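# Place yellow sponge beside blue foam block on desk

## Task

Set the yellow sponge down on the desk where the blue foam block is, directly beside it with just a narrow gap. The foam blocks must stay exactly where they were and keep their orientation, nothing additional may end up on the floor, and the cartons must remain standing on their desks. The robot must not tip over or finish leaning. The result only counts if it holds without the robot supporting anything.

## Robot and tools

ROBOT. A Hello Robot Stretch 3: a two-wheeled base (0.33 m long, 0.34 m wide), a lift that slides up a mast, and a single telescoping arm that reaches out to the robot's right side. The gripper moves forward only by driving the base. Turning in place pivots about the point between the drive wheels, 0.05 m behind the front edge. With the arm pulled in and the wrist folded, a turn sweeps a circle of radius 0.28 m; an unfolded, level wrist reaches beyond it. Loose objects may occasionally get nudged by something unseen.

FRAMES. Base frame: origin on the floor between the drive wheels, x ahead, y to the left, z upward. hand_pose is reported in this frame, at the spot where closed fingertips meet; with all wrist joints at zero its x axis is up, y runs back along the arm to the mast, z points rearward. The odometry frame is the base frame as it was when the scene began. base_odometry comes from wheel rotation only, so slip looks like travel; heading is positive leftward, -3.142 to 3.142.

TOOL execute_actions. Argument "actions": a list holding one action or nothing (empty just reports state and images). An action may contain "base", "joints", or both, plus optional "contact_limits"; the parts start together and may finish at different moments.
- base: one command only. {"translate_m": d} is a relative drive of d metres from the base's last reported position, forward positive, range -1 to 1. {"rotate_rad": d} is a relative turn in place, left (counter-clockwise seen from above) positive, range -3.2 to 3.2. No sideways motion.
- joints: a single object keyed by joint name, each value an absolute target (not an offset): lift_m 0 to 1.1 (arm height); arm_m 0 to 0.52 (extension); wrist_yaw_rad -1.345 to 4.42 (0 along the arm, positive toward the robot's front, 3.0 folded over the base); wrist_pitch_rad -1.57 to 0.451 (0 level, negative tips fingers down); wrist_roll_rad -2.911 to 2.911 (0 fingers side by side); gripper_m -0.089 to 0.179 (larger is wider; actual fingertip gap is about 0.007 m less when almost shut and 0.025 m less when fully open, zero below 0.007); head_pan_rad -3.953 to 1.73 (0 ahead, positive left, -1.57 looks along the arm); head_tilt_rad -1.53 to 0.419 (negative looks down). Done tolerances: 0.004 for lift, arm, gripper; 0.02 for yaw, roll, head; 0.05 for pitch.
- contact_limits: only {"arm_m": effort %} from 1 to 100; the arm stops with contact_stop when its effort reaches that level (negative when retracting). Smaller is gentler, but too small halts immediately. It also caps holding force until the next action; the result shows the active, default and maximum values.
- cameras: optional list of "head_camera", "nav_camera", "wrist_camera" or "all"; omitted, null or ["all"] gives every camera, [] gives none. The "pictures" line lists image order.
Any unknown key or out-of-range number rejects the whole call and nothing moves. A joint or base omitted from an action may keep pushing toward its earlier target without its status showing it. If a result reports a stop, the remaining execute_actions, wait and finished_scene calls in that reply are skipped.

TOOL wait: {"seconds": 0 to 10}. Commands nothing; returns the same report as an empty action.

TOOL zoom_image: {"camera": name, "region": [x0, y0, x1, y1]} in pixels of that camera's latest full image, top-left origin, at most 504 by 504. Images are 896x504 (head), 672x504 (nav, fisheye), 644x364 (wrist). Head and nav cameras move with head pan and tilt; the wrist camera rides on the gripper.

TOOL finished_scene: {"scene": current scene number}. Irreversible; call it only once the sponge rests in place on its own. Its result tells whether it succeeded and gives the next task. If resuming from a summary, first send an empty execute_actions to learn the scene and task.

RESULT LINES. base_status and joint_status: how each commanded motion ended. "done" for the base means the wheels turned the commanded amount, slip included. "off_target": stopped short and may still push. After contact_stop, time_out or torque_fault the target is dropped; arm and lift go slack after a contact stop until re-commanded (a slack lift may sink under load or keep pressing). torque_fault means a wrist servo went limp for 10 s after prolonged strain. on_its_own covers uncommanded parts; "held at" is the held target, not the actual position; effort outside the rest range suggests pushing or carrying. motor_effort is % of maximum, positive toward larger joint values, bracketed value is peak; readings carry fixed bias and noise. Positive wheel effort drives forward. lidar_m: 12 distances in metres from the base origin, 30-degree sectors starting straight ahead and going counter-clockwise (4th left, 7th behind, 10th right), plane 0.17 m above floor, range 0.15 to 12, "-" for nothing; it sees table legs, not tops, misses glass and thin legs, and the robot can block sectors 5, 6, 9, 10. wrist_depth_mm and head_depth_mm: 7x7 grids of median depth from top left (wrist 45 to 1000, head 280 to 4000, head image is sideways). base_tilt in degrees, forward and right positive, with a few degrees of fixed bias. turned_by_wheels and turned_by_imu give rotation since the last result.

GRIPPING. To grasp, command gripper_m below the sponge's width; to let go, command at least 0.02 above where the fingers met it. Status and reading do not prove a grasp; check images. Overly hard squeezing triggers a stall guard that weakens the grip; send a new value to re-squeeze.

SAFETY. Fold or unfold the wrist (yaw to 3.0) only with lift_m 0.32 to 0.95, pitch -0.4 and roll near 0; once folded the lift may go down to 0.25. With yaw below -0.4 keep pitch at -0.5 or lower. Pushing on something rigid with the gripper above roughly 0.45 m, pushing again after a contact stop, driving while holding or hooking something fixed, or snagging furniture (worst when reversing) can tip the robot. If it tilts, reverse the last move in small steps, free the gripper, and drop the lift to about 0.2. Fast base speed (0.30 m/s, 1.9 rad/s) needs lift below 0.30, arm below 0.03, yaw above 2.54; otherwise 0.10 m/s and 0.63 rad/s. Avoid drops, slams, hard hits and strong pushes; don't disturb the foam blocks or cartons. The robot holds its last command while you compose replies.

Each tool is called by a JSON object that holds its "method" and its "body", one argument or row to a line.

## Session

{"method": "execute_actions", "body": {
  "actions": []
}}

Scene clock: 0.00 s.
base_odometry: x=+0.000 y=+0.000 heading=+0.000 (m, m, rad; odometry frame)
turned_by_wheels: +0.000 (rad since the last result)
turned_by_imu: +0.000 (rad since the last result)
base_tilt: forward=-1.8 right=+0.4 (deg)
lidar_m: 2.50 2.19 1.77 1.82 2.06 1.50 2.01 1.76 1.23 1.09 2.26 2.35
head_depth_mm: 1702 2597 2613 2607 2070 2662 2108 / 1704 2703 2733 2754 2144 2748 2099 / 1807 2846 2854 2888 2659 2834 2089 / 1877 2877 3009 3071 3049 2873 2091 / 1900 2907 3187 3182 3233 3055 2061 / 1911 2953 3334 3279 3355 3037 2077 / 1914 2741 2824 2836 2881 2793 2055
base_status: not commanded
joint_positions: lift_m=+0.385 arm_m=+0.000 wrist_yaw_rad=+2.931 wrist_pitch_rad=-0.424 wrist_roll_rad=-0.002 gripper_m=+0.037 head_pan_rad=+0.020 head_tilt_rad=-0.006
joint_status: not commanded
motor_effort: left_wheel=+0 right_wheel=+0 lift_m=+25 arm_m=+1 wrist_yaw_rad=+0 wrist_pitch_rad=+4 wrist_roll_rad=+0 gripper_m=+0 head_pan_rad=+0 head_tilt_rad=+1 (%)
hand_pose: x=+0.0256 y=+0.0741 z=+0.3963 quat_wxyz=(+0.221, +0.702, +0.076, +0.673) (m; base frame)
wrist_depth_mm: - - - - - - - / - - - - - - - / - - - - - - - / - - 980 955 922 909 903 / 813 - 784 779 785 739 728 / 671 662 - 629 - 620 595 / 572 567 - 555 536 532 529
pictures: head_camera (sideways: a quarter turn clockwise sets it upright), nav_camera (sideways: a quarter turn counterclockwise sets it upright), wrist_camera
Images, in order (width x height): head_camera 896x504, nav_camera 672x504, wrist_camera 644x364.

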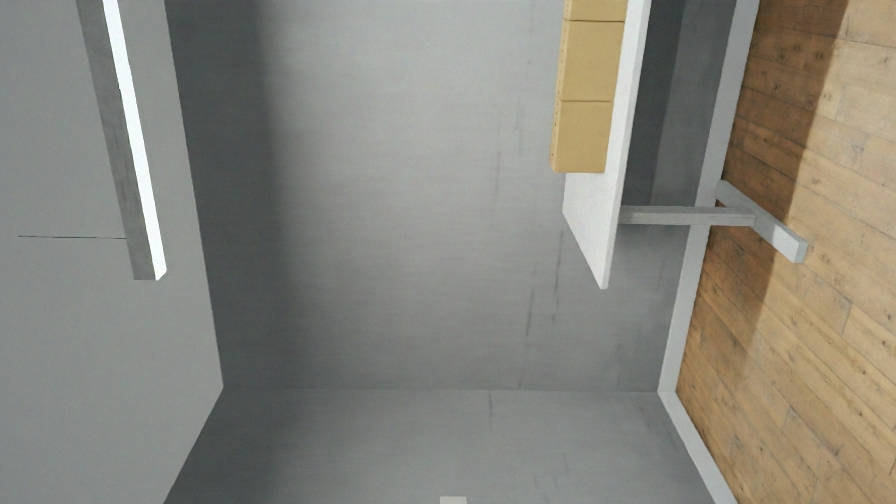

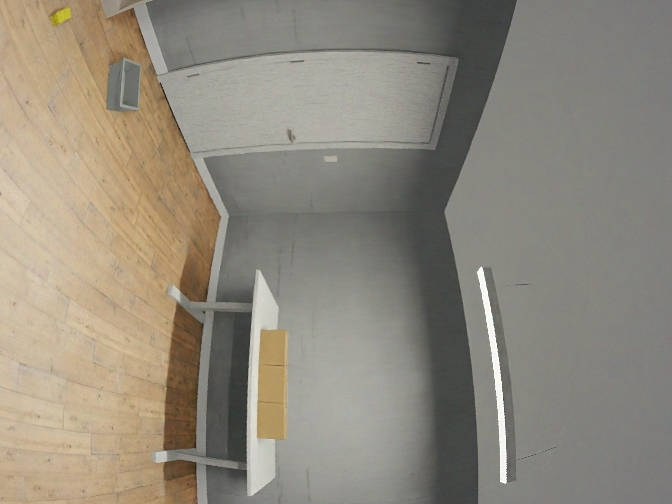

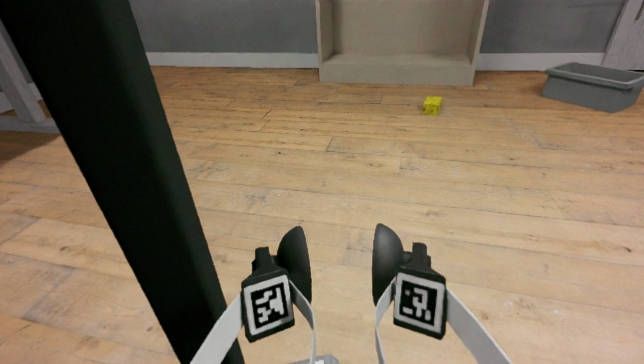

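{"method": "execute_actions", "body": {
  "actions": [
    {"joints":{"head_pan_rad":1.4,"head_tilt_rad":-0.6}}
  ],
  "cameras": ["head_camera","nav_camera"]
}}

{"method": "execute_actions", "body": {
  "actions": [
    {"joints":{"head_pan_rad":-1.2,"head_tilt_rad":-0.5}}
  ],
  "cameras": ["head_camera","nav_camera"]
}}

{"method": "execute_actions", "body": {
  "actions": [
    {"joints":{"head_pan_rad":-3.0,"head_tilt_rad":-0.5}}
  ],
  "cameras": ["head_camera","nav_camera"]
}}

Scene clock: 1.93 s.
base_odometry: x=+0.000 y=+0.000 heading=+0.000 (m, m, rad; odometry frame)
turned_by_wheels: +0.000 (rad since the last result)
turned_by_imu: +0.000 (rad since the last result)
base_tilt: forward=-1.6 right=+0.6 (deg)
lidar_m: 2.50 2.18 1.77 1.81 2.05 1.50 2.01 1.77 1.23 1.09 2.27 2.35
head_depth_mm: 1627 1764 1963 2144 1775 1454 1226 / 1653 1784 2038 2121 1769 1443 1215 / 1711 1841 2087 2117 1767 1424 1213 / 1685 1866 2149 2168 1736 1424 1209 / 1844 2043 2318 2219 1747 1413 1202 / 1895 2114 2357 2227 1736 1404 1194 / 1942 2169 2477 2217 1714 1401 1184
base_status: not commanded
joint_positions: lift_m=+0.385 arm_m=+0.000 wrist_yaw_rad=+2.931 wrist_pitch_rad=-0.424 wrist_roll_rad=-0.002 gripper_m=+0.037 head_pan_rad=+1.393 head_tilt_rad=-0.592
joint_status: all done
motor_effort: left_wheel=+0(0) right_wheel=+0(0) lift_m=+26(25) arm_m=+0(0) wrist_yaw_rad=+0(1) wrist_pitch_rad=+4(3) wrist_roll_rad=+0(0) gripper_m=+0(0) head_pan_rad=+4(56) head_tilt_rad=-4(30) (%)
hand_pose: x=+0.0256 y=+0.0741 z=+0.3963 quat_wxyz=(+0.221, +0.702, +0.076, +0.673) (m; base frame)
wrist_depth_mm: - - - - - - - / - - - - - - - / - - - - - - - / - - 970 939 929 910 884 / 823 - 802 761 768 740 718 / 684 661 - 639 - 614 612 / 576 579 - 560 524 533 530
pictures: head_camera (sideways: a quarter turn clockwise sets it upright), nav_camera (sideways: a quarter turn counterclockwise sets it upright)
Images, in order (width x height): head_camera 896x504, nav_camera 672x504.

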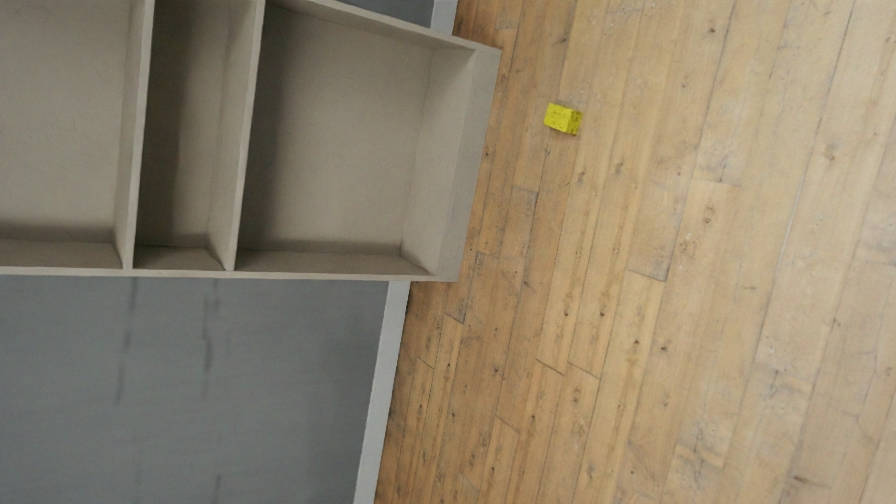

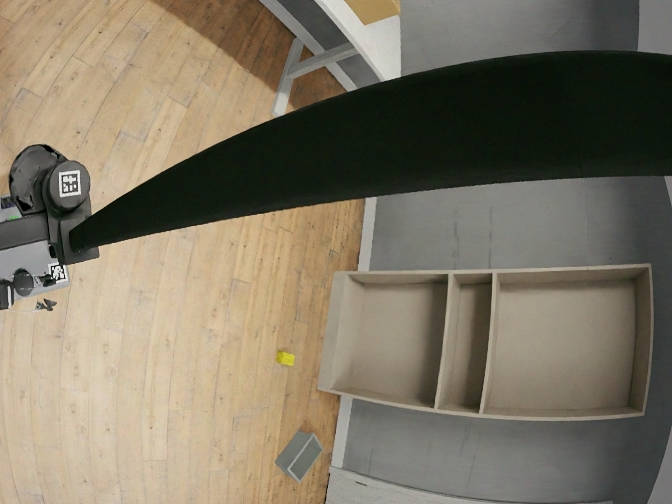

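Scene clock: 3.67 s.
base_odometry: x=+0.000 y=+0.000 heading=+0.000 (m, m, rad; odometry frame)
turned_by_wheels: +0.000 (rad since the last result)
turned_by_imu: +0.000 (rad since the last result)
base_tilt: forward=-1.8 right=+0.6 (deg)
lidar_m: 2.50 2.18 1.77 1.82 2.06 1.50 2.01 1.77 1.23 1.09 2.26 2.34
head_depth_mm: 1547 1656 1721 1087 1867 1541 1279 / 1683 1801 1266 1177 1867 1535 1264 / 1845 1982 1330 1333 1861 1531 1267 / 2023 2199 2280 2334 1854 1514 1255 / 2234 2463 2728 2572 1905 1507 1258 / 2555 2832 3148 2548 1897 1498 1246 / 2564 2780 2995 2551 1878 1493 1247
base_status: not commanded
joint_positions: lift_m=+0.385 arm_m=+0.000 wrist_yaw_rad=+2.931 wrist_pitch_rad=-0.424 wrist_roll_rad=-0.002 gripper_m=+0.037 head_pan_rad=-1.193 head_tilt_rad=-0.508
joint_status: all done
motor_effort: left_wheel=+0(1) right_wheel=+1(0) lift_m=+25(25) arm_m=+0(0) wrist_yaw_rad=-1(1) wrist_pitch_rad=+4(4) wrist_roll_rad=+1(0) gripper_m=-1(1) head_pan_rad=-5(56) head_tilt_rad=+3(14) (%)
hand_pose: x=+0.0256 y=+0.0741 z=+0.3963 quat_wxyz=(+0.221, +0.702, +0.076, +0.673) (m; base frame)
wrist_depth_mm: - - - - - - - / - - - - - - - / - - - - - - - / - - 983 964 917 906 884 / 810 - 772 768 755 727 722 / 661 654 - 637 - 628 607 / 574 564 - 553 520 530 532
pictures: head_camera (sideways: a quarter turn clockwise sets it upright), nav_camera (sideways: a quarter turn counterclockwise sets it upright)
Images, in order (width x height): head_camera 896x504, nav_camera 672x504.

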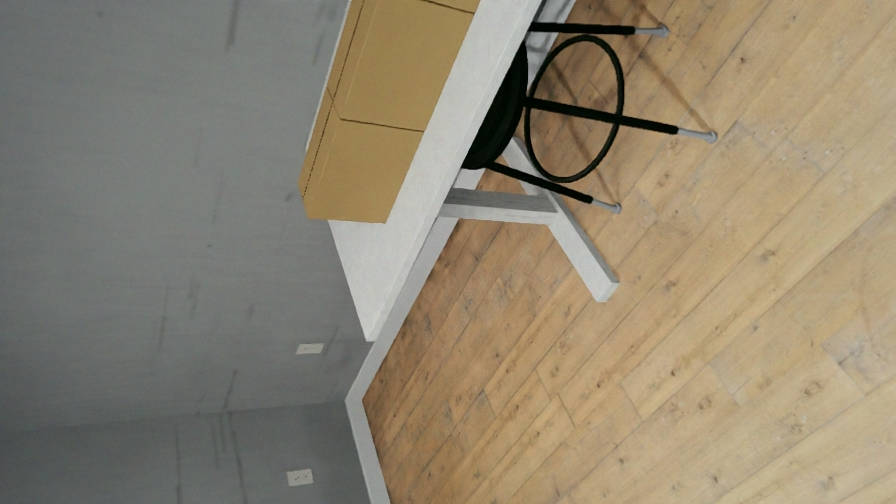

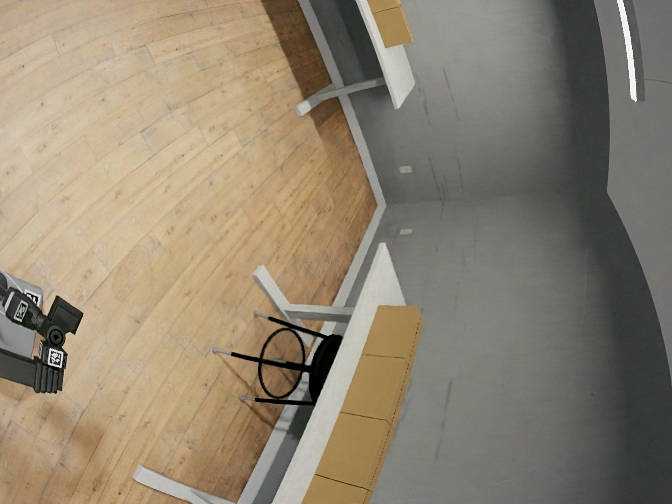

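Scene clock: 5.07 s.
base_odometry: x=+0.000 y=+0.000 heading=+0.000 (m, m, rad; odometry frame)
turned_by_wheels: +0.000 (rad since the last result)
turned_by_imu: +0.000 (rad since the last result)
base_tilt: forward=-1.8 right=+0.4 (deg)
lidar_m: 2.49 2.18 1.77 1.82 2.07 1.50 2.01 1.76 1.23 1.09 2.26 2.34
head_depth_mm: 1649 1774 1851 1396 1873 1537 1276 / 1746 1902 2046 2236 1928 1523 1271 / 1843 2007 2179 2368 1914 1520 1264 / 1968 2154 2355 2511 1910 1513 1264 / 2105 2286 2565 2565 1904 1508 1247 / 2026 2148 2359 2410 1882 1505 1249 / 1801 1917 2078 2234 1882 1495 1243
base_status: not commanded
joint_positions: lift_m=+0.385 arm_m=+0.000 wrist_yaw_rad=+2.931 wrist_pitch_rad=-0.424 wrist_roll_rad=-0.002 gripper_m=+0.037 head_pan_rad=-2.993 head_tilt_rad=-0.508
joint_status: all done
motor_effort: left_wheel=+0(0) right_wheel=+0(0) lift_m=+25(25) arm_m=+0(0) wrist_yaw_rad=+1(1) wrist_pitch_rad=+4(4) wrist_roll_rad=+0(0) gripper_m=+0(1) head_pan_rad=-4(56) head_tilt_rad=+3(5) (%)
hand_pose: x=+0.0256 y=+0.0741 z=+0.3963 quat_wxyz=(+0.221, +0.702, +0.076, +0.673) (m; base frame)
wrist_depth_mm: - - - - - - - / - - - - - - - / - - - - - - - / - - 978 944 927 890 867 / 825 - 787 772 775 721 724 / 667 668 - 652 - 621 617 / 577 571 - 546 526 530 530
pictures: head_camera (sideways: a quarter turn clockwise sets it upright), nav_camera (sideways: a quarter turn counterclockwise sets it upright)
Images, in order (width x height): head_camera 896x504, nav_camera 672x504.

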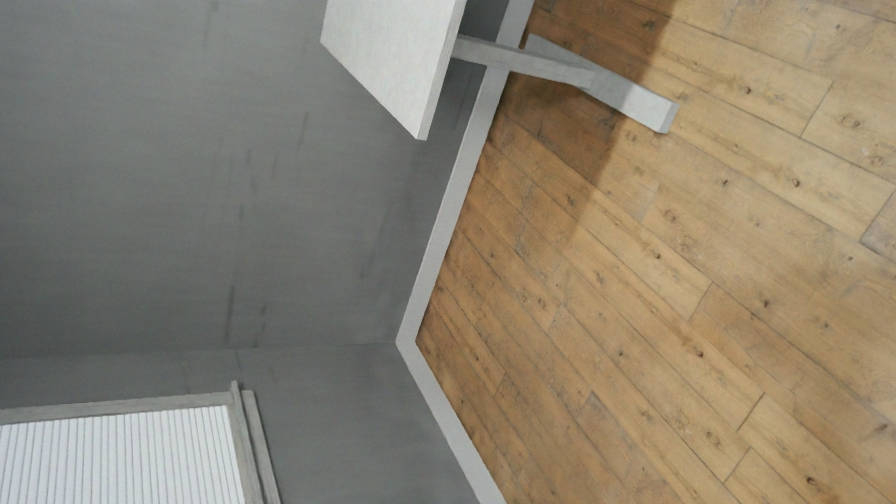

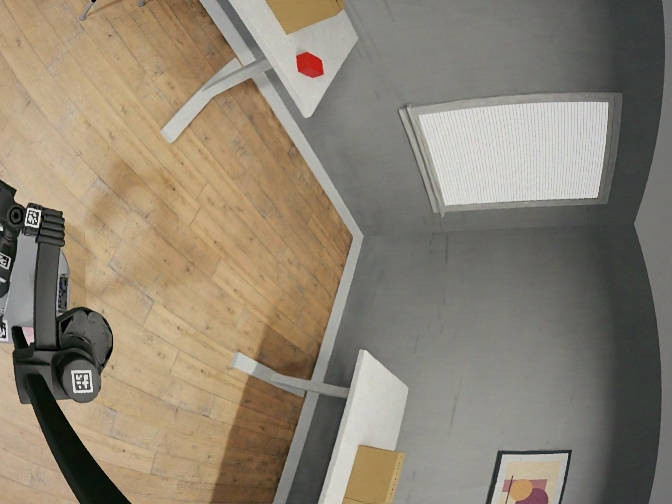

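{"method": "execute_actions", "body": {
  "actions": [
    {"joints":{"head_pan_rad":-3.9,"head_tilt_rad":-0.4}}
  ],
  "cameras": ["head_camera","nav_camera"]
}}

Scene clock: 6.47 s.
base_odometry: x=+0.000 y=+0.000 heading=+0.000 (m, m, rad; odometry frame)
turned_by_wheels: +0.000 (rad since the last result)
turned_by_imu: +0.000 (rad since the last result)
base_tilt: forward=-1.8 right=+0.6 (deg)
lidar_m: 2.50 2.18 1.77 1.82 2.06 1.49 2.00 1.76 1.23 1.09 2.26 2.35
head_depth_mm: - - - - - - 1329 / - - - - - - - / 1818 1958 2058 1511 - - - / 1743 1902 2016 1473 2171 1653 1348 / 1687 1829 1927 1396 2163 1640 1334 / 1630 1769 1886 1343 2123 1629 1331 / 1573 1705 1835 1290 2089 1629 1321
base_status: not commanded
joint_positions: lift_m=+0.385 arm_m=+0.000 wrist_yaw_rad=+2.931 wrist_pitch_rad=-0.424 wrist_roll_rad=-0.002 gripper_m=+0.037 head_pan_rad=-3.893 head_tilt_rad=-0.409
joint_status: all done
motor_effort: left_wheel=+0(0) right_wheel=+0(0) lift_m=+25(25) arm_m=+0(0) wrist_yaw_rad=+0(1) wrist_pitch_rad=+4(4) wrist_roll_rad=+0(0) gripper_m=+0(1) head_pan_rad=-5(54) head_tilt_rad=+4(14) (%)
hand_pose: x=+0.0256 y=+0.0741 z=+0.3963 quat_wxyz=(+0.221, +0.702, +0.076, +0.673) (m; base frame)
wrist_depth_mm: - - - - - - - / - - - - - - - / - - - - - - - / - - 964 943 936 902 890 / 813 - 784 758 776 752 716 / 679 666 - 632 - 618 615 / 576 559 - 551 521 543 526
pictures: head_camera (sideways: a quarter turn clockwise sets it upright), nav_camera (sideways: a quarter turn counterclockwise sets it upright)
Images, in order (width x height): head_camera 896x504, nav_camera 672x504.

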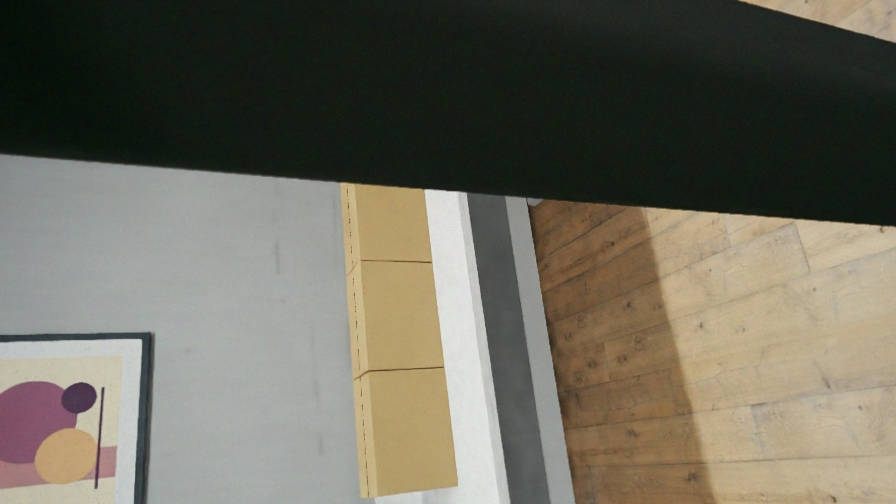

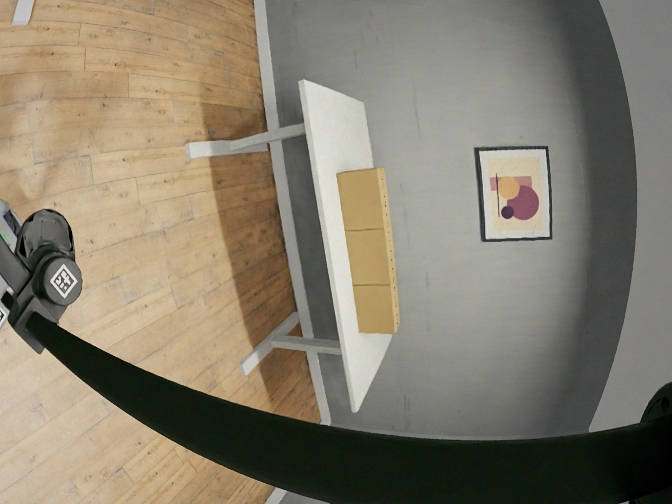

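{"method": "execute_actions", "body": {
  "actions": [
    {"base":{"rotate_rad":1.41},"joints":{"lift_m":0.27,"head_pan_rad":-0.5,"head_tilt_rad":-0.8}}
  ],
  "cameras": []
}}

{"method": "execute_actions", "body": {
  "actions": [
    {"base":{"translate_m":1.0},"joints":{"head_pan_rad":-0.9,"head_tilt_rad":-1.0}}
  ],
  "cameras": ["head_camera","nav_camera"]
}}

Scene clock: 11.00 s.
base_odometry: x=+0.000 y=+0.000 heading=+1.410 (m, m, rad; odometry frame)
turned_by_wheels: +1.410 (rad since the last result)
turned_by_imu: +1.397 (rad since the last result)
base_tilt: forward=-1.7 right=+0.6 (deg)
lidar_m: 1.81 1.76 1.95 1.50 1.88 1.23 1.09 1.32 2.35 2.49 2.31 1.77
head_depth_mm: 1966 2305 2291 1834 1509 1298 1144 / 1926 2244 2280 1810 1511 1284 1132 / 1904 2212 2146 1806 1500 1293 1128 / 1866 2134 2225 1791 1489 1280 1121 / 1683 1986 2082 1784 1479 1278 1118 / 1656 1957 2045 1771 1471 1268 1112 / 1623 1919 2022 1749 1464 1266 1110
base_status: done
joint_positions: lift_m=+0.270 arm_m=+0.000 wrist_yaw_rad=+2.931 wrist_pitch_rad=-0.425 wrist_roll_rad=-0.002 gripper_m=+0.037 head_pan_rad=-0.507 head_tilt_rad=-0.790
joint_status: all done
motor_effort: left_wheel=-2(8) right_wheel=+2(7) lift_m=+18(21) arm_m=+0(1) wrist_yaw_rad=+1(0) wrist_pitch_rad=+4(4) wrist_roll_rad=+0(0) gripper_m=+0(1) head_pan_rad=+4(55) head_tilt_rad=-4(28) (%)
hand_pose: x=+0.0255 y=+0.0739 z=+0.2813 quat_wxyz=(+0.221, +0.702, +0.076, +0.672) (m; base frame)
wrist_depth_mm: - - - - - - - / - - - - - - - / - - - - 953 897 887 / 800 - 777 752 732 717 683 / 637 - 600 606 600 573 558 / 532 521 - 518 - 485 466 / 462 - - - 413 416 412
pictures: none
No camera images: the call's "cameras" was empty. Leave "cameras" out to get every camera's image.

Scene clock: 15.93 s.
base_odometry: x=+0.160 y=+0.987 heading=+1.410 (m, m, rad; odometry frame)
turned_by_wheels: +0.000 (rad since the last result)
turned_by_imu: -0.002 (rad since the last result)
base_tilt: forward=-1.8 right=+0.5 (deg)
lidar_m: 0.82 1.34 1.19 1.65 1.96 2.16 2.30 3.11 2.65 2.03 0.99 1.06
head_depth_mm: 1652 1992 1717 1538 1359 1218 1110 / 1516 1883 1724 1541 1352 1214 1112 / 1400 1720 1752 1529 1352 1225 - / 945 1193 1517 1516 1339 1214 - / 945 1292 1531 1472 1336 1195 1099 / 900 1238 1495 1437 1327 1191 1077 / 894 1141 1374 1401 1313 1182 1076
base_status: done
joint_positions: lift_m=+0.270 arm_m=+0.000 wrist_yaw_rad=+2.931 wrist_pitch_rad=-0.425 wrist_roll_rad=-0.002 gripper_m=+0.037 head_pan_rad=-0.893 head_tilt_rad=-0.988
joint_status: all done
motor_effort: left_wheel=-2(8) right_wheel=+1(6) lift_m=+18(19) arm_m=+0(0) wrist_yaw_rad=+1(1) wrist_pitch_rad=+4(4) wrist_roll_rad=+0(1) gripper_m=+1(0) head_pan_rad=-4(38) head_tilt_rad=-5(19) (%)
hand_pose: x=+0.0255 y=+0.0739 z=+0.2813 quat_wxyz=(+0.221, +0.702, +0.076, +0.672) (m; base frame)
wrist_depth_mm: - - - - - - - / - - - - - - - / - - - 982 945 936 896 / 803 - 751 737 720 701 690 / 633 - 602 598 612 573 556 / 529 515 - 510 - 480 473 / 455 - - - 411 415 421
pictures: head_camera (sideways: a quarter turn clockwise sets it upright), nav_camera (sideways: a quarter turn counterclockwise sets it upright)
Images, in order (width x height): head_camera 896x504, nav_camera 672x504.

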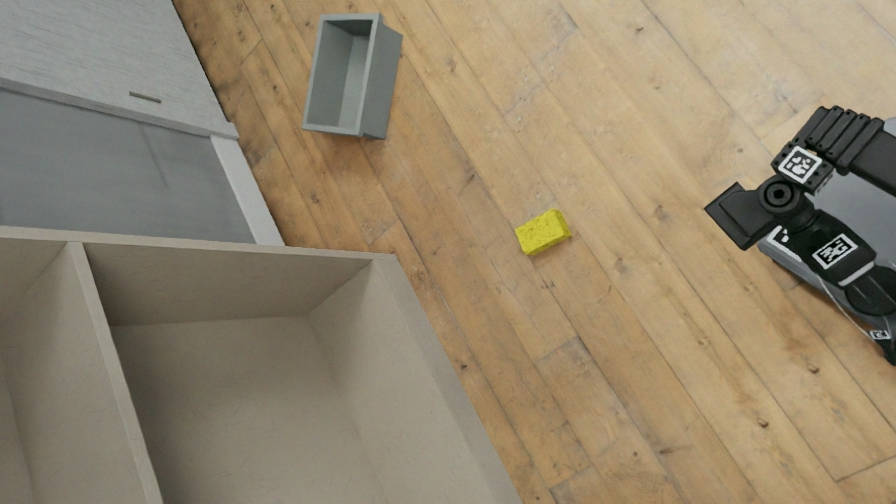

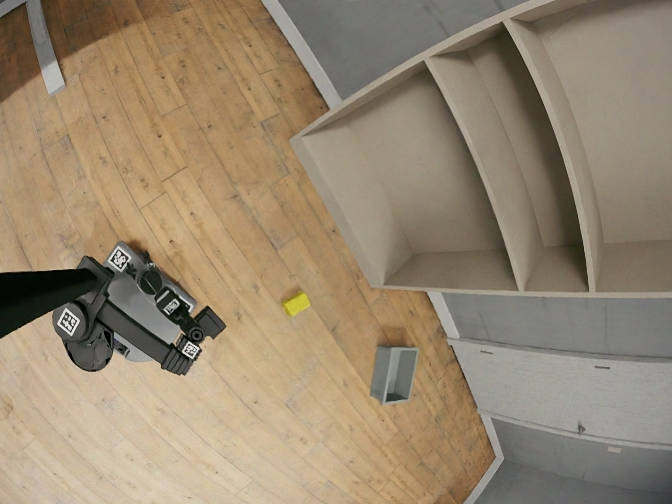

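{"method": "execute_actions", "body": {
  "actions": [
    {"base":{"translate_m":0.36},"joints":{"lift_m":0.36,"head_pan_rad":-1.5,"head_tilt_rad":-1.1}}
  ],
  "cameras": []
}}

{"method": "execute_actions", "body": {
  "actions": [
    {"joints":{"wrist_yaw_rad":0.0,"gripper_m":0.15}}
  ],
  "cameras": []
}}

{"method": "execute_actions", "body": {
  "actions": [
    {"joints":{"wrist_pitch_rad":-1.5,"arm_m":0.15}}
  ]
}}

Scene clock: 21.43 s.
base_odometry: x=+0.218 y=+1.342 heading=+1.410 (m, m, rad; odometry frame)
turned_by_wheels: +0.000 (rad since the last result)
turned_by_imu: -0.001 (rad since the last result)
base_tilt: forward=-1.8 right=+0.6 (deg)
lidar_m: 0.46 0.94 1.53 1.13 1.84 2.96 2.51 3.18 2.79 0.85 0.81 0.72
head_depth_mm: 2122 1840 1624 1452 1321 1205 1126 / 2117 1821 1614 1445 1306 1195 - / 2079 1809 1589 1444 1303 - - / 2031 1797 1573 1427 1311 - - / 1732 1780 1587 1420 1290 1186 1102 / 886 1044 1311 1358 1277 1169 1082 / 753 1056 1343 1292 1220 1168 1080
base_status: done
joint_positions: lift_m=+0.360 arm_m=+0.000 wrist_yaw_rad=+2.931 wrist_pitch_rad=-0.426 wrist_roll_rad=-0.002 gripper_m=+0.037 head_pan_rad=-1.494 head_tilt_rad=-1.086
joint_status: all done
motor_effort: left_wheel=-2(9) right_wheel=+2(6) lift_m=+31(32) arm_m=-1(1) wrist_yaw_rad=+1(0) wrist_pitch_rad=+5(4) wrist_roll_rad=+0(0) gripper_m=+0(0) head_pan_rad=-4(45) head_tilt_rad=-6(15) (%)
hand_pose: x=+0.0255 y=+0.0738 z=+0.3706 quat_wxyz=(+0.222, +0.702, +0.076, +0.672) (m; base frame)
wrist_depth_mm: - - - - - - - / - - - - - - - / - - - - - - - / - - 924 870 873 847 829 / 785 - 748 735 735 686 681 / 641 627 - 604 - 600 568 / 548 535 - 526 502 508 496
pictures: none
No camera images: the call's "cameras" was empty. Leave "cameras" out to get every camera's image.

Scene clock: 23.90 s.
base_odometry: x=+0.218 y=+1.342 heading=+1.410 (m, m, rad; odometry frame)
turned_by_wheels: +0.000 (rad since the last result)
turned_by_imu: +0.000 (rad since the last result)
base_tilt: forward=-1.8 right=+0.5 (deg)
lidar_m: 0.46 0.93 1.53 1.13 1.84 2.96 2.51 3.15 2.78 0.85 0.81 0.72
head_depth_mm: 2131 1842 1626 1454 1317 1207 1119 / 2109 1841 1625 1447 1307 1203 - / 2073 1819 1576 1441 1296 - - / 2027 1792 1566 1432 1316 - - / 1731 1781 1583 1420 1288 1190 1090 / 887 1039 1309 1348 1275 1176 1083 / 755 1057 1349 1294 1221 1163 1075
base_status: not commanded
joint_positions: lift_m=+0.360 arm_m=+0.000 wrist_yaw_rad=+0.003 wrist_pitch_rad=-0.426 wrist_roll_rad=-0.002 gripper_m=+0.150 head_pan_rad=-1.494 head_tilt_rad=-1.086
joint_status: all done
motor_effort: left_wheel=-2(2) right_wheel=+2(1) lift_m=+31(31) arm_m=+0(0) wrist_yaw_rad=-2(3) wrist_pitch_rad=+4(5) wrist_roll_rad=+0(0) gripper_m=+0(99) head_pan_rad=-4(4) head_tilt_rad=-6(5) (%)
hand_pose: x=-0.0208 y=-0.3680 z=+0.3706 quat_wxyz=(+0.692, +0.151, -0.690, -0.149) (m; base frame)
wrist_depth_mm: 557 534 - - - - - / 590 599 - - - - - / 605 658 - - - - - / 609 703 832 924 857 841 861 / 598 616 691 720 712 709 693 / 511 522 619 597 589 587 583 / 440 507 523 515 487 512 490
pictures: none
No camera images: the call's "cameras" was empty. Leave "cameras" out to get every camera's image.

Scene clock: 26.27 s.
base_odometry: x=+0.218 y=+1.342 heading=+1.410 (m, m, rad; odometry frame)
turned_by_wheels: +0.000 (rad since the last result)
turned_by_imu: +0.000 (rad since the last result)
base_tilt: forward=-1.9 right=+0.5 (deg)
lidar_m: 0.46 0.93 1.53 1.13 1.83 2.96 2.51 3.16 2.79 0.84 0.81 0.72
head_depth_mm: 2134 1841 1636 1467 1324 1198 1123 / 2117 1840 1620 1452 1303 1202 - / 2095 1820 1586 1449 1304 - - / 2035 1805 1572 1417 1259 1220 - / 1734 1764 1574 1426 1281 1188 1089 / 887 1036 1319 1351 1278 1170 1086 / 753 1059 1341 1291 1218 1168 1083
base_status: not commanded
joint_positions: lift_m=+0.360 arm_m=+0.150 wrist_yaw_rad=+0.002 wrist_pitch_rad=-1.495 wrist_roll_rad=-0.002 gripper_m=+0.150 head_pan_rad=-1.494 head_tilt_rad=-1.086
joint_status: all done
motor_effort: left_wheel=-2(2) right_wheel=+1(2) lift_m=+31(31) arm_m=+7(8) wrist_yaw_rad=-2(4) wrist_pitch_rad=-2(3) wrist_roll_rad=+0(0) gripper_m=+0(0) head_pan_rad=-4(4) head_tilt_rad=-6(7) (%)
hand_pose: x=-0.0216 y=-0.2899 z=+0.2411 quat_wxyz=(+0.519, +0.482, -0.517, -0.480) (m; base frame)
wrist_depth_mm: 395 396 389 381 379 384 379 / 398 401 394 393 385 384 385 / 409 405 398 399 393 387 388 / 412 408 409 400 398 394 390 / 414 408 409 406 400 399 400 / 421 415 412 410 408 404 399 / 433 422 416 - - - 407
pictures: head_camera (sideways: a quarter turn clockwise sets it upright), nav_camera (sideways: a quarter turn counterclockwise sets it upright), wrist_camera
Images, in order (width x height): head_camera 896x504, nav_camera 672x504, wrist_camera 644x364.

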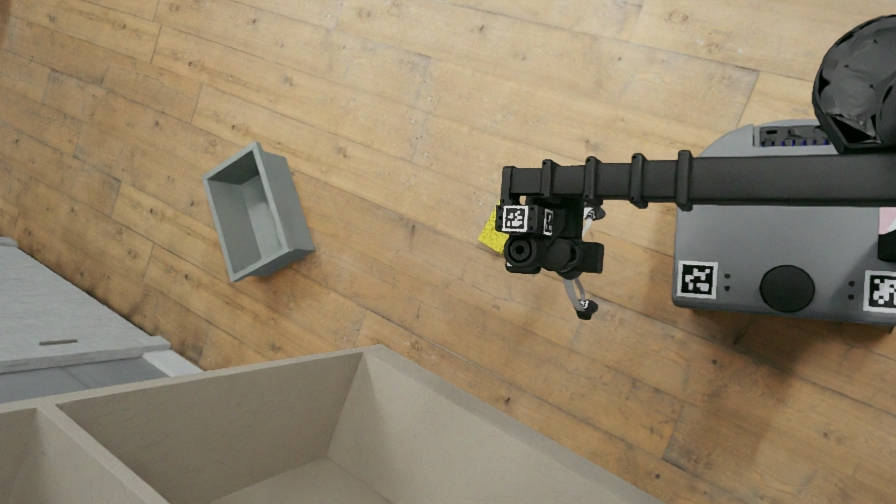

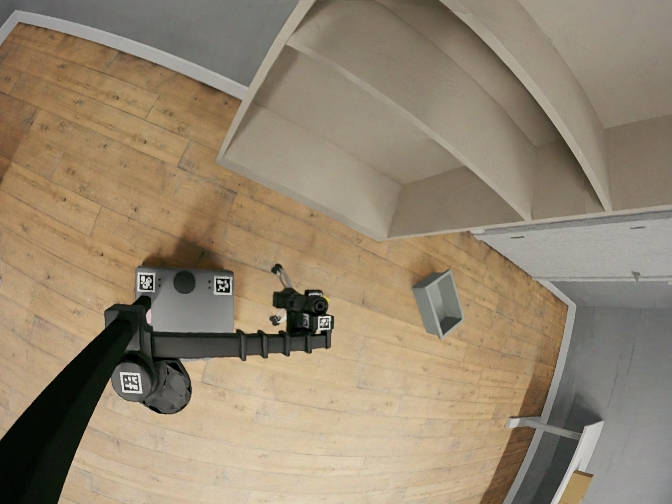

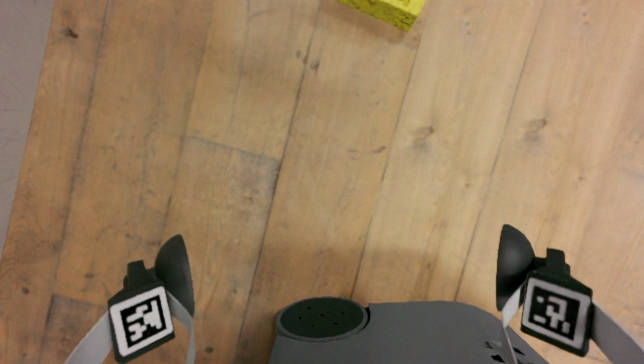

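{"method": "execute_actions", "body": {
  "actions": [
    {"joints":{"arm_m":0.36,"lift_m":0.28,"wrist_pitch_rad":-1.55}}
  ],
  "cameras": ["head_camera","wrist_camera"]
}}

Scene clock: 29.37 s.
base_odometry: x=+0.218 y=+1.342 heading=+1.410 (m, m, rad; odometry frame)
turned_by_wheels: +0.000 (rad since the last result)
turned_by_imu: +0.000 (rad since the last result)
base_tilt: forward=-1.9 right=+0.6 (deg)
lidar_m: 0.46 0.94 1.53 1.13 1.84 2.97 2.51 3.15 2.79 0.85 0.81 0.72
head_depth_mm: 2122 1846 1633 1453 1317 1204 1119 / 2100 1829 1616 1452 1316 1195 - / 2082 1802 1580 1437 1298 - - / 2034 1800 1573 1415 1298 1220 - / 1730 1780 1588 1421 1285 1195 1085 / 888 1037 1316 1356 1281 1171 1084 / 755 1060 1341 1294 1219 1167 1076
base_status: not commanded
joint_positions: lift_m=+0.280 arm_m=+0.360 wrist_yaw_rad=+0.002 wrist_pitch_rad=-1.545 wrist_roll_rad=-0.002 gripper_m=+0.150 head_pan_rad=-1.494 head_tilt_rad=-1.086
joint_status: all done
motor_effort: left_wheel=-2(2) right_wheel=+2(1) lift_m=+18(27) arm_m=+7(7) wrist_yaw_rad=-1(1) wrist_pitch_rad=-2(3) wrist_roll_rad=+0(0) gripper_m=+0(0) head_pan_rad=-4(4) head_tilt_rad=-6(6) (%)
hand_pose: x=-0.0217 y=-0.4871 z=+0.1623 quat_wxyz=(+0.507, +0.494, -0.505, -0.493) (m; base frame)
wrist_depth_mm: 309 311 306 305 299 299 297 / 316 312 312 310 304 305 302 / 324 321 317 313 270 310 307 / 327 328 324 323 273 314 313 / 337 331 328 326 326 322 319 / 340 335 336 332 329 325 327 / 350 349 339 340 335 335 333
pictures: head_camera (sideways: a quarter turn clockwise sets it upright), wrist_camera
Images, in order (width x height): head_camera 896x504, wrist_camera 644x364.

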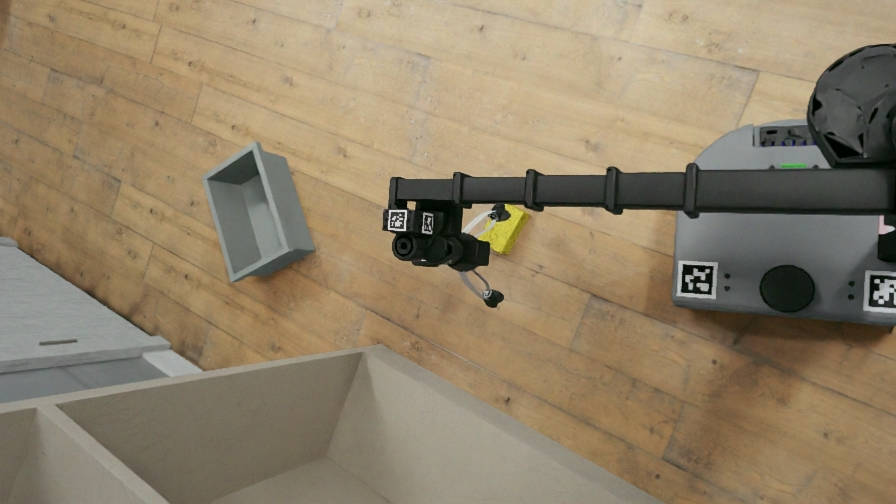

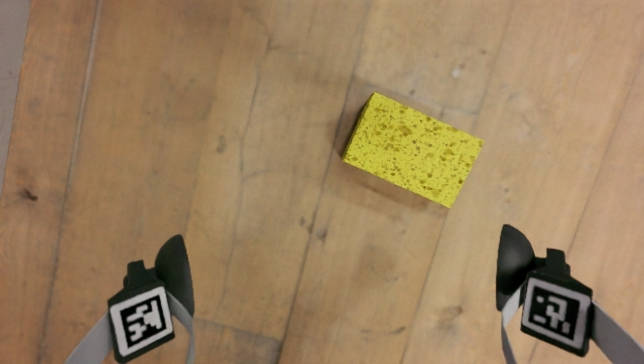

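{"method": "execute_actions", "body": {
  "actions": [
    {"base":{"translate_m":-0.063},"joints":{"arm_m":0.415,"wrist_roll_rad":-1.17,"gripper_m":0.13,"lift_m":0.24}}
  ],
  "cameras": ["head_camera","wrist_camera"]
}}

Scene clock: 32.80 s.
base_odometry: x=+0.208 y=+1.280 heading=+1.410 (m, m, rad; odometry frame)
turned_by_wheels: +0.000 (rad since the last result)
turned_by_imu: +0.000 (rad since the last result)
base_tilt: forward=-1.7 right=+0.6 (deg)
lidar_m: 0.53 1.00 1.55 1.13 1.86 2.91 2.45 3.12 2.76 1.54 0.86 0.78
head_depth_mm: 2131 1841 1625 1460 1316 1204 1111 / 2098 1834 1603 1455 1302 1198 - / 2106 1814 1597 1438 1307 - - / 2053 1796 1575 1407 1293 1218 - / 1858 1790 1582 1421 1285 1188 1089 / 1510 1680 1374 1379 1280 1176 1083 / 838 1026 1367 1292 1249 1168 1075
base_status: done
joint_positions: lift_m=+0.240 arm_m=+0.415 wrist_yaw_rad=+0.001 wrist_pitch_rad=-1.545 wrist_roll_rad=-1.164 gripper_m=+0.130 head_pan_rad=-1.494 head_tilt_rad=-1.086
joint_status: all done
motor_effort: left_wheel=-2(8) right_wheel=+2(2) lift_m=+18(17) arm_m=+7(6) wrist_yaw_rad=-1(3) wrist_pitch_rad=-2(2) wrist_roll_rad=-3(4) gripper_m=-1(88) head_pan_rad=-4(4) head_tilt_rad=-6(6) (%)
hand_pose: x=-0.0215 y=-0.5421 z=+0.1223 quat_wxyz=(+0.701, +0.684, -0.144, -0.141) (m; base frame)
wrist_depth_mm: 265 266 264 264 263 261 263 / 269 271 269 269 269 265 266 / 275 276 276 275 274 273 272 / 283 280 282 236 278 279 279 / 286 286 289 241 285 283 285 / 297 296 293 246 293 - 290 / 300 302 299 297 299 296 296
pictures: head_camera (sideways: a quarter turn clockwise sets it upright), wrist_camera
Images, in order (width x height): head_camera 896x504, wrist_camera 644x364.

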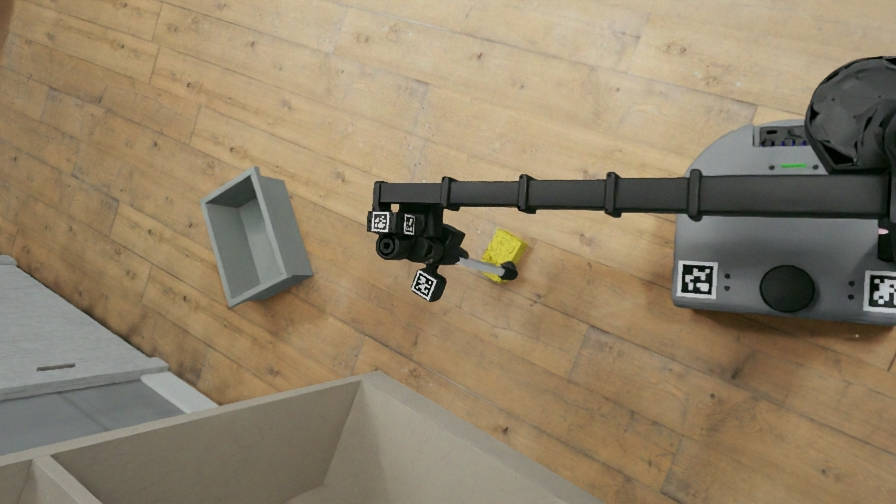

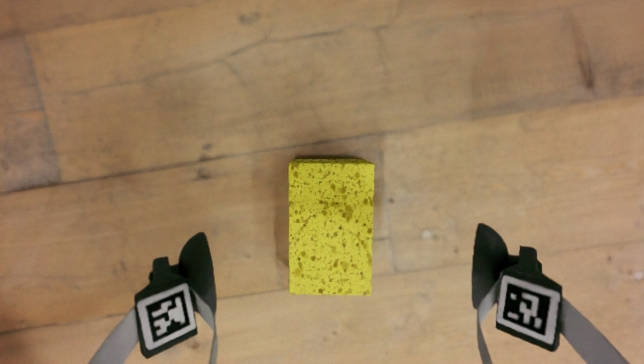

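{"method": "execute_actions", "body": {
  "actions": [
    {"joints":{"lift_m":0.148}}
  ],
  "cameras": ["wrist_camera"]
}}

{"method": "execute_actions", "body": {
  "actions": [
    {"joints":{"gripper_m":0.03}}
  ],
  "cameras": ["wrist_camera"]
}}

Scene clock: 34.83 s.
base_odometry: x=+0.208 y=+1.280 heading=+1.410 (m, m, rad; odometry frame)
turned_by_wheels: +0.000 (rad since the last result)
turned_by_imu: +0.000 (rad since the last result)
base_tilt: forward=-2.0 right=+0.4 (deg)
lidar_m: 0.52 1.00 1.55 1.13 1.86 2.90 2.45 3.12 2.76 1.55 0.86 0.78
head_depth_mm: 2110 1844 1623 1450 1317 1202 1110 / 2120 1820 1614 1454 1312 1198 1122 / 2087 1815 1591 1439 1298 - - / 2053 1788 1573 1450 1294 1221 - / 1869 1796 1589 1414 1284 1189 1086 / 1507 1684 1382 1375 1282 1172 1087 / 838 1028 1374 1300 1247 1168 1077
base_status: not commanded
joint_positions: lift_m=+0.148 arm_m=+0.415 wrist_yaw_rad=+0.001 wrist_pitch_rad=-1.545 wrist_roll_rad=-1.164 gripper_m=+0.130 head_pan_rad=-1.494 head_tilt_rad=-1.086
joint_status: all done
motor_effort: left_wheel=-1(2) right_wheel=+2(1) lift_m=+17(18) arm_m=+7(7) wrist_yaw_rad=-1(1) wrist_pitch_rad=-2(2) wrist_roll_rad=-3(3) gripper_m=+0(0) head_pan_rad=-4(5) head_tilt_rad=-6(6) (%)
hand_pose: x=-0.0215 y=-0.5421 z=+0.0303 quat_wxyz=(+0.701, +0.684, -0.144, -0.141) (m; base frame)
wrist_depth_mm: 178 178 178 178 177 176 175 / 182 182 182 180 180 180 180 / 186 185 184 184 184 184 183 / 189 190 189 144 187 186 186 / 194 194 192 147 190 192 190 / 199 196 196 150 193 - 195 / 203 203 202 153 199 201 199
pictures: wrist_camera
Images, in order (width x height): wrist_camera 644x364.

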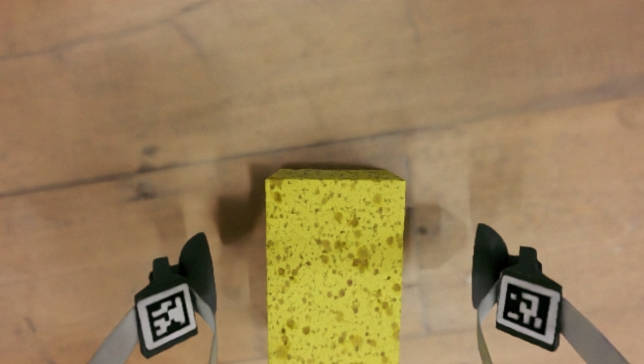

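Scene clock: 36.33 s.
base_odometry: x=+0.208 y=+1.280 heading=+1.410 (m, m, rad; odometry frame)
turned_by_wheels: +0.000 (rad since the last result)
turned_by_imu: +0.000 (rad since the last result)
base_tilt: forward=-1.8 right=+0.7 (deg)
lidar_m: 0.52 1.01 1.55 1.13 1.86 2.90 2.45 3.12 2.76 1.55 0.87 0.78
head_depth_mm: 2121 1837 1623 1456 1318 1204 1110 / 2103 1831 1618 1447 1306 1202 1124 / 2098 1808 1584 1440 1306 - - / 2064 1793 1561 1446 1295 1227 - / 1863 1796 1591 1414 1286 1192 1090 / 1513 1690 1378 1370 1285 1169 1087 / 837 1025 1374 1299 1250 1172 1082
base_status: not commanded
joint_positions: lift_m=+0.148 arm_m=+0.415 wrist_yaw_rad=+0.001 wrist_pitch_rad=-1.545 wrist_roll_rad=-1.164 gripper_m=+0.031 head_pan_rad=-1.494 head_tilt_rad=-1.086
joint_status: all done
motor_effort: left_wheel=-1(2) right_wheel=+1(2) lift_m=+18(18) arm_m=+7(7) wrist_yaw_rad=-2(1) wrist_pitch_rad=-2(1) wrist_roll_rad=-3(3) gripper_m=-18(100) head_pan_rad=-4(4) head_tilt_rad=-6(6) (%)
hand_pose: x=-0.0215 y=-0.5421 z=+0.0303 quat_wxyz=(+0.701, +0.684, -0.144, -0.141) (m; base frame)
wrist_depth_mm: 179 179 178 178 176 176 175 / 182 182 182 181 181 180 180 / 186 186 185 185 184 184 184 / 190 189 188 142 186 187 186 / 194 192 193 143 146 192 190 / 198 199 196 147 147 194 194 / 202 201 203 151 152 200 199
pictures: wrist_camera
Images, in order (width x height): wrist_camera 644x364.

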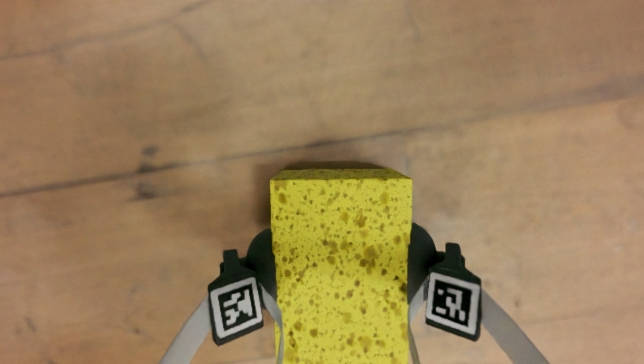

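{"method": "execute_actions", "body": {
  "actions": [
    {"joints":{"lift_m":0.4,"arm_m":0.0,"wrist_roll_rad":0,"head_pan_rad":1.7,"head_tilt_rad":-0.35}}
  ]
}}

{"method": "execute_actions", "body": {
  "actions": [
    {"joints":{"wrist_pitch_rad":-0.4,"head_pan_rad":-2.15,"head_tilt_rad":-0.25}}
  ],
  "cameras": ["head_camera","nav_camera"]
}}

Scene clock: 41.07 s.
base_odometry: x=+0.208 y=+1.280 heading=+1.410 (m, m, rad; odometry frame)
turned_by_wheels: +0.000 (rad since the last result)
turned_by_imu: -0.001 (rad since the last result)
base_tilt: forward=-1.9 right=+0.5 (deg)
lidar_m: 0.52 1.01 1.55 1.13 1.86 2.90 2.45 3.12 2.76 1.55 0.86 0.78
head_depth_mm: 1269 1346 1428 1533 1632 1717 1414 / 1315 1396 1486 1560 1705 1761 1402 / 1369 1452 1547 1605 1056 1581 1400 / 1415 1512 1628 1583 1051 1740 1390 / 1463 1572 1714 1381 1095 1728 1398 / 1524 1645 1783 1159 1155 1726 1385 / 1584 1714 1872 1213 1196 1744 1399
base_status: not commanded
joint_positions: lift_m=+0.400 arm_m=+0.000 wrist_yaw_rad=+0.001 wrist_pitch_rad=-1.546 wrist_roll_rad=-0.005 gripper_m=+0.031 head_pan_rad=+1.693 head_tilt_rad=-0.359
joint_status: all done
motor_effort: left_wheel=-1(1) right_wheel=+2(2) lift_m=+31(31) arm_m=-6(6) wrist_yaw_rad=-1(1) wrist_pitch_rad=-2(2) wrist_roll_rad=+3(4) gripper_m=-17(17) head_pan_rad=+4(53) head_tilt_rad=+5(36) (%)
hand_pose: x=-0.0217 y=-0.1277 z=+0.2816 quat_wxyz=(+0.508, +0.495, -0.504, -0.492) (m; base frame)
wrist_depth_mm: 422 427 419 410 412 411 404 / 439 430 428 417 421 415 417 / 443 442 432 432 429 424 422 / 448 445 439 142 142 - 429 / 456 452 451 144 144 - 438 / 469 463 461 147 147 - 448 / 476 476 472 151 150 - 456
pictures: head_camera (sideways: a quarter turn clockwise sets it upright), nav_camera (sideways: a quarter turn counterclockwise sets it upright), wrist_camera
Images, in order (width x height): head_camera 896x504, nav_camera 672x504, wrist_camera 644x364.

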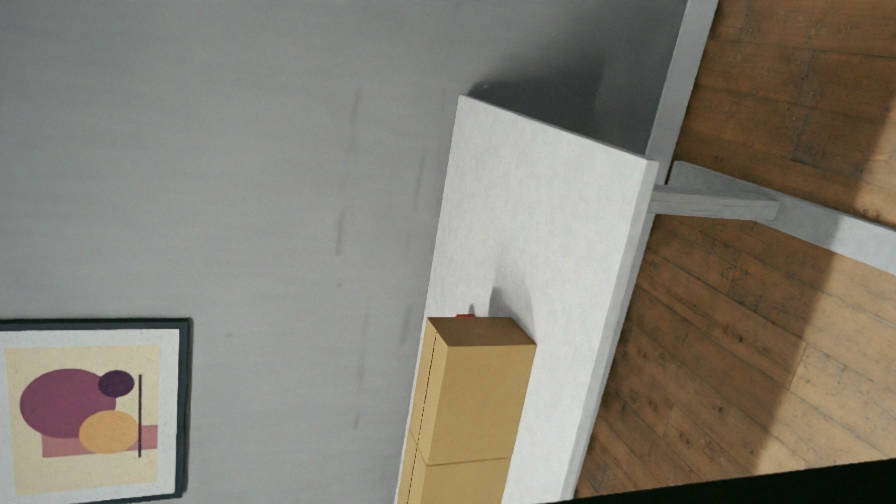

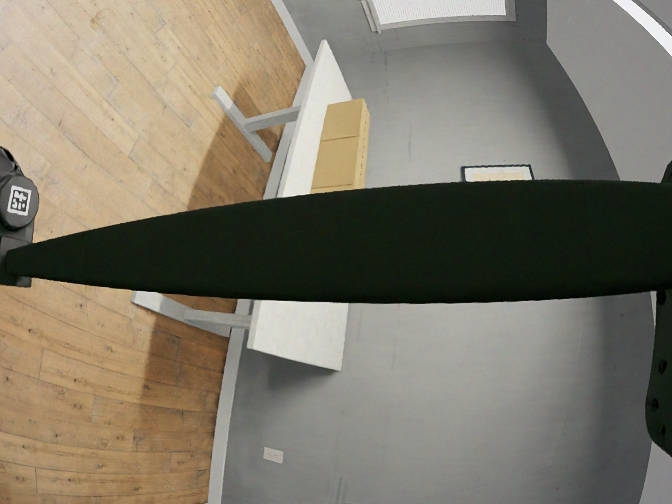

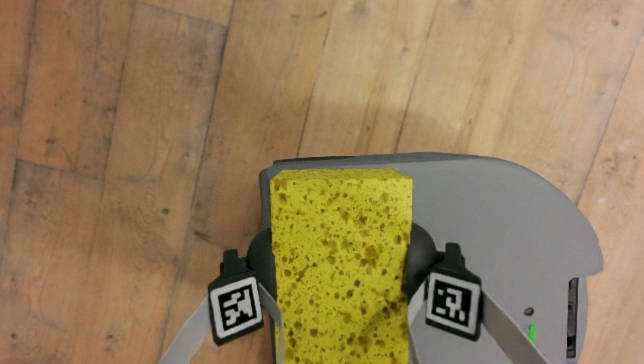

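Scene clock: 43.30 s.
base_odometry: x=+0.208 y=+1.280 heading=+1.410 (m, m, rad; odometry frame)
turned_by_wheels: +0.000 (rad since the last result)
turned_by_imu: +0.000 (rad since the last result)
base_tilt: forward=-1.6 right=+0.6 (deg)
lidar_m: 0.53 1.01 1.55 1.13 1.86 2.90 2.45 3.13 2.76 1.54 0.87 0.78
head_depth_mm: 3201 3483 3684 3931 2828 1978 1528 / 3143 3369 3586 3663 2790 1968 1533 / 3059 3235 3352 3636 2774 1959 1518 / 2954 3099 3218 3456 2760 1953 1517 / 2861 2997 3143 3362 2760 1941 1512 / 2762 2930 3072 3196 2703 1952 1507 / 2692 2792 2969 3088 2718 1919 1501
base_status: not commanded
joint_positions: lift_m=+0.400 arm_m=+0.000 wrist_yaw_rad=+0.001 wrist_pitch_rad=-0.423 wrist_roll_rad=-0.005 gripper_m=+0.031 head_pan_rad=-2.143 head_tilt_rad=-0.261
joint_status: all done
motor_effort: left_wheel=-2(2) right_wheel=+2(2) lift_m=+31(31) arm_m=-6(6) wrist_yaw_rad=-1(1) wrist_pitch_rad=+6(6) wrist_roll_rad=+3(3) gripper_m=-17(16) head_pan_rad=-4(56) head_tilt_rad=+5(13) (%)
hand_pose: x=-0.0212 y=-0.3691 z=+0.4112 quat_wxyz=(+0.694, +0.150, -0.689, -0.148) (m; base frame)
wrist_depth_mm: 569 545 - - - - - / 623 585 - - - - - / 651 639 - - - - - / 676 714 - 142 909 947 923 / 656 675 801 144 146 751 747 / 566 596 694 148 148 633 626 / 494 567 549 151 152 545 540
pictures: head_camera (sideways: a quarter turn clockwise sets it upright), nav_camera (sideways: a quarter turn counterclockwise sets it upright)
Images, in order (width x height): head_camera 896x504, nav_camera 672x504.

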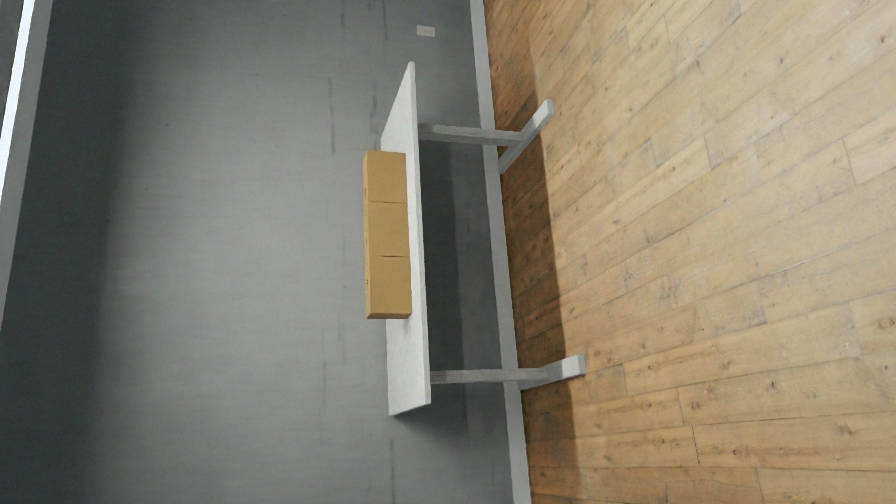

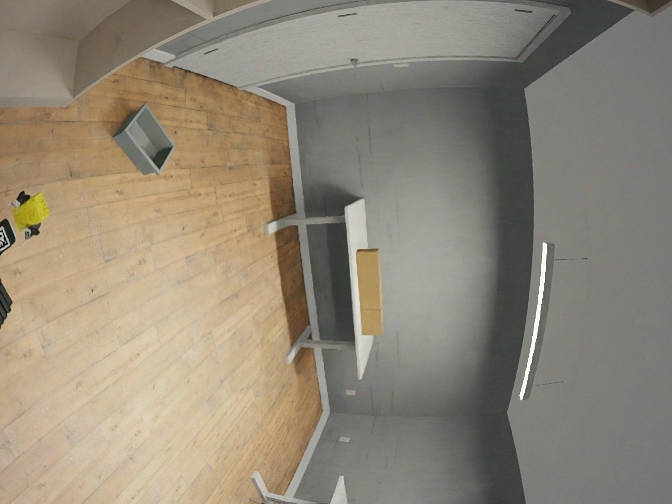

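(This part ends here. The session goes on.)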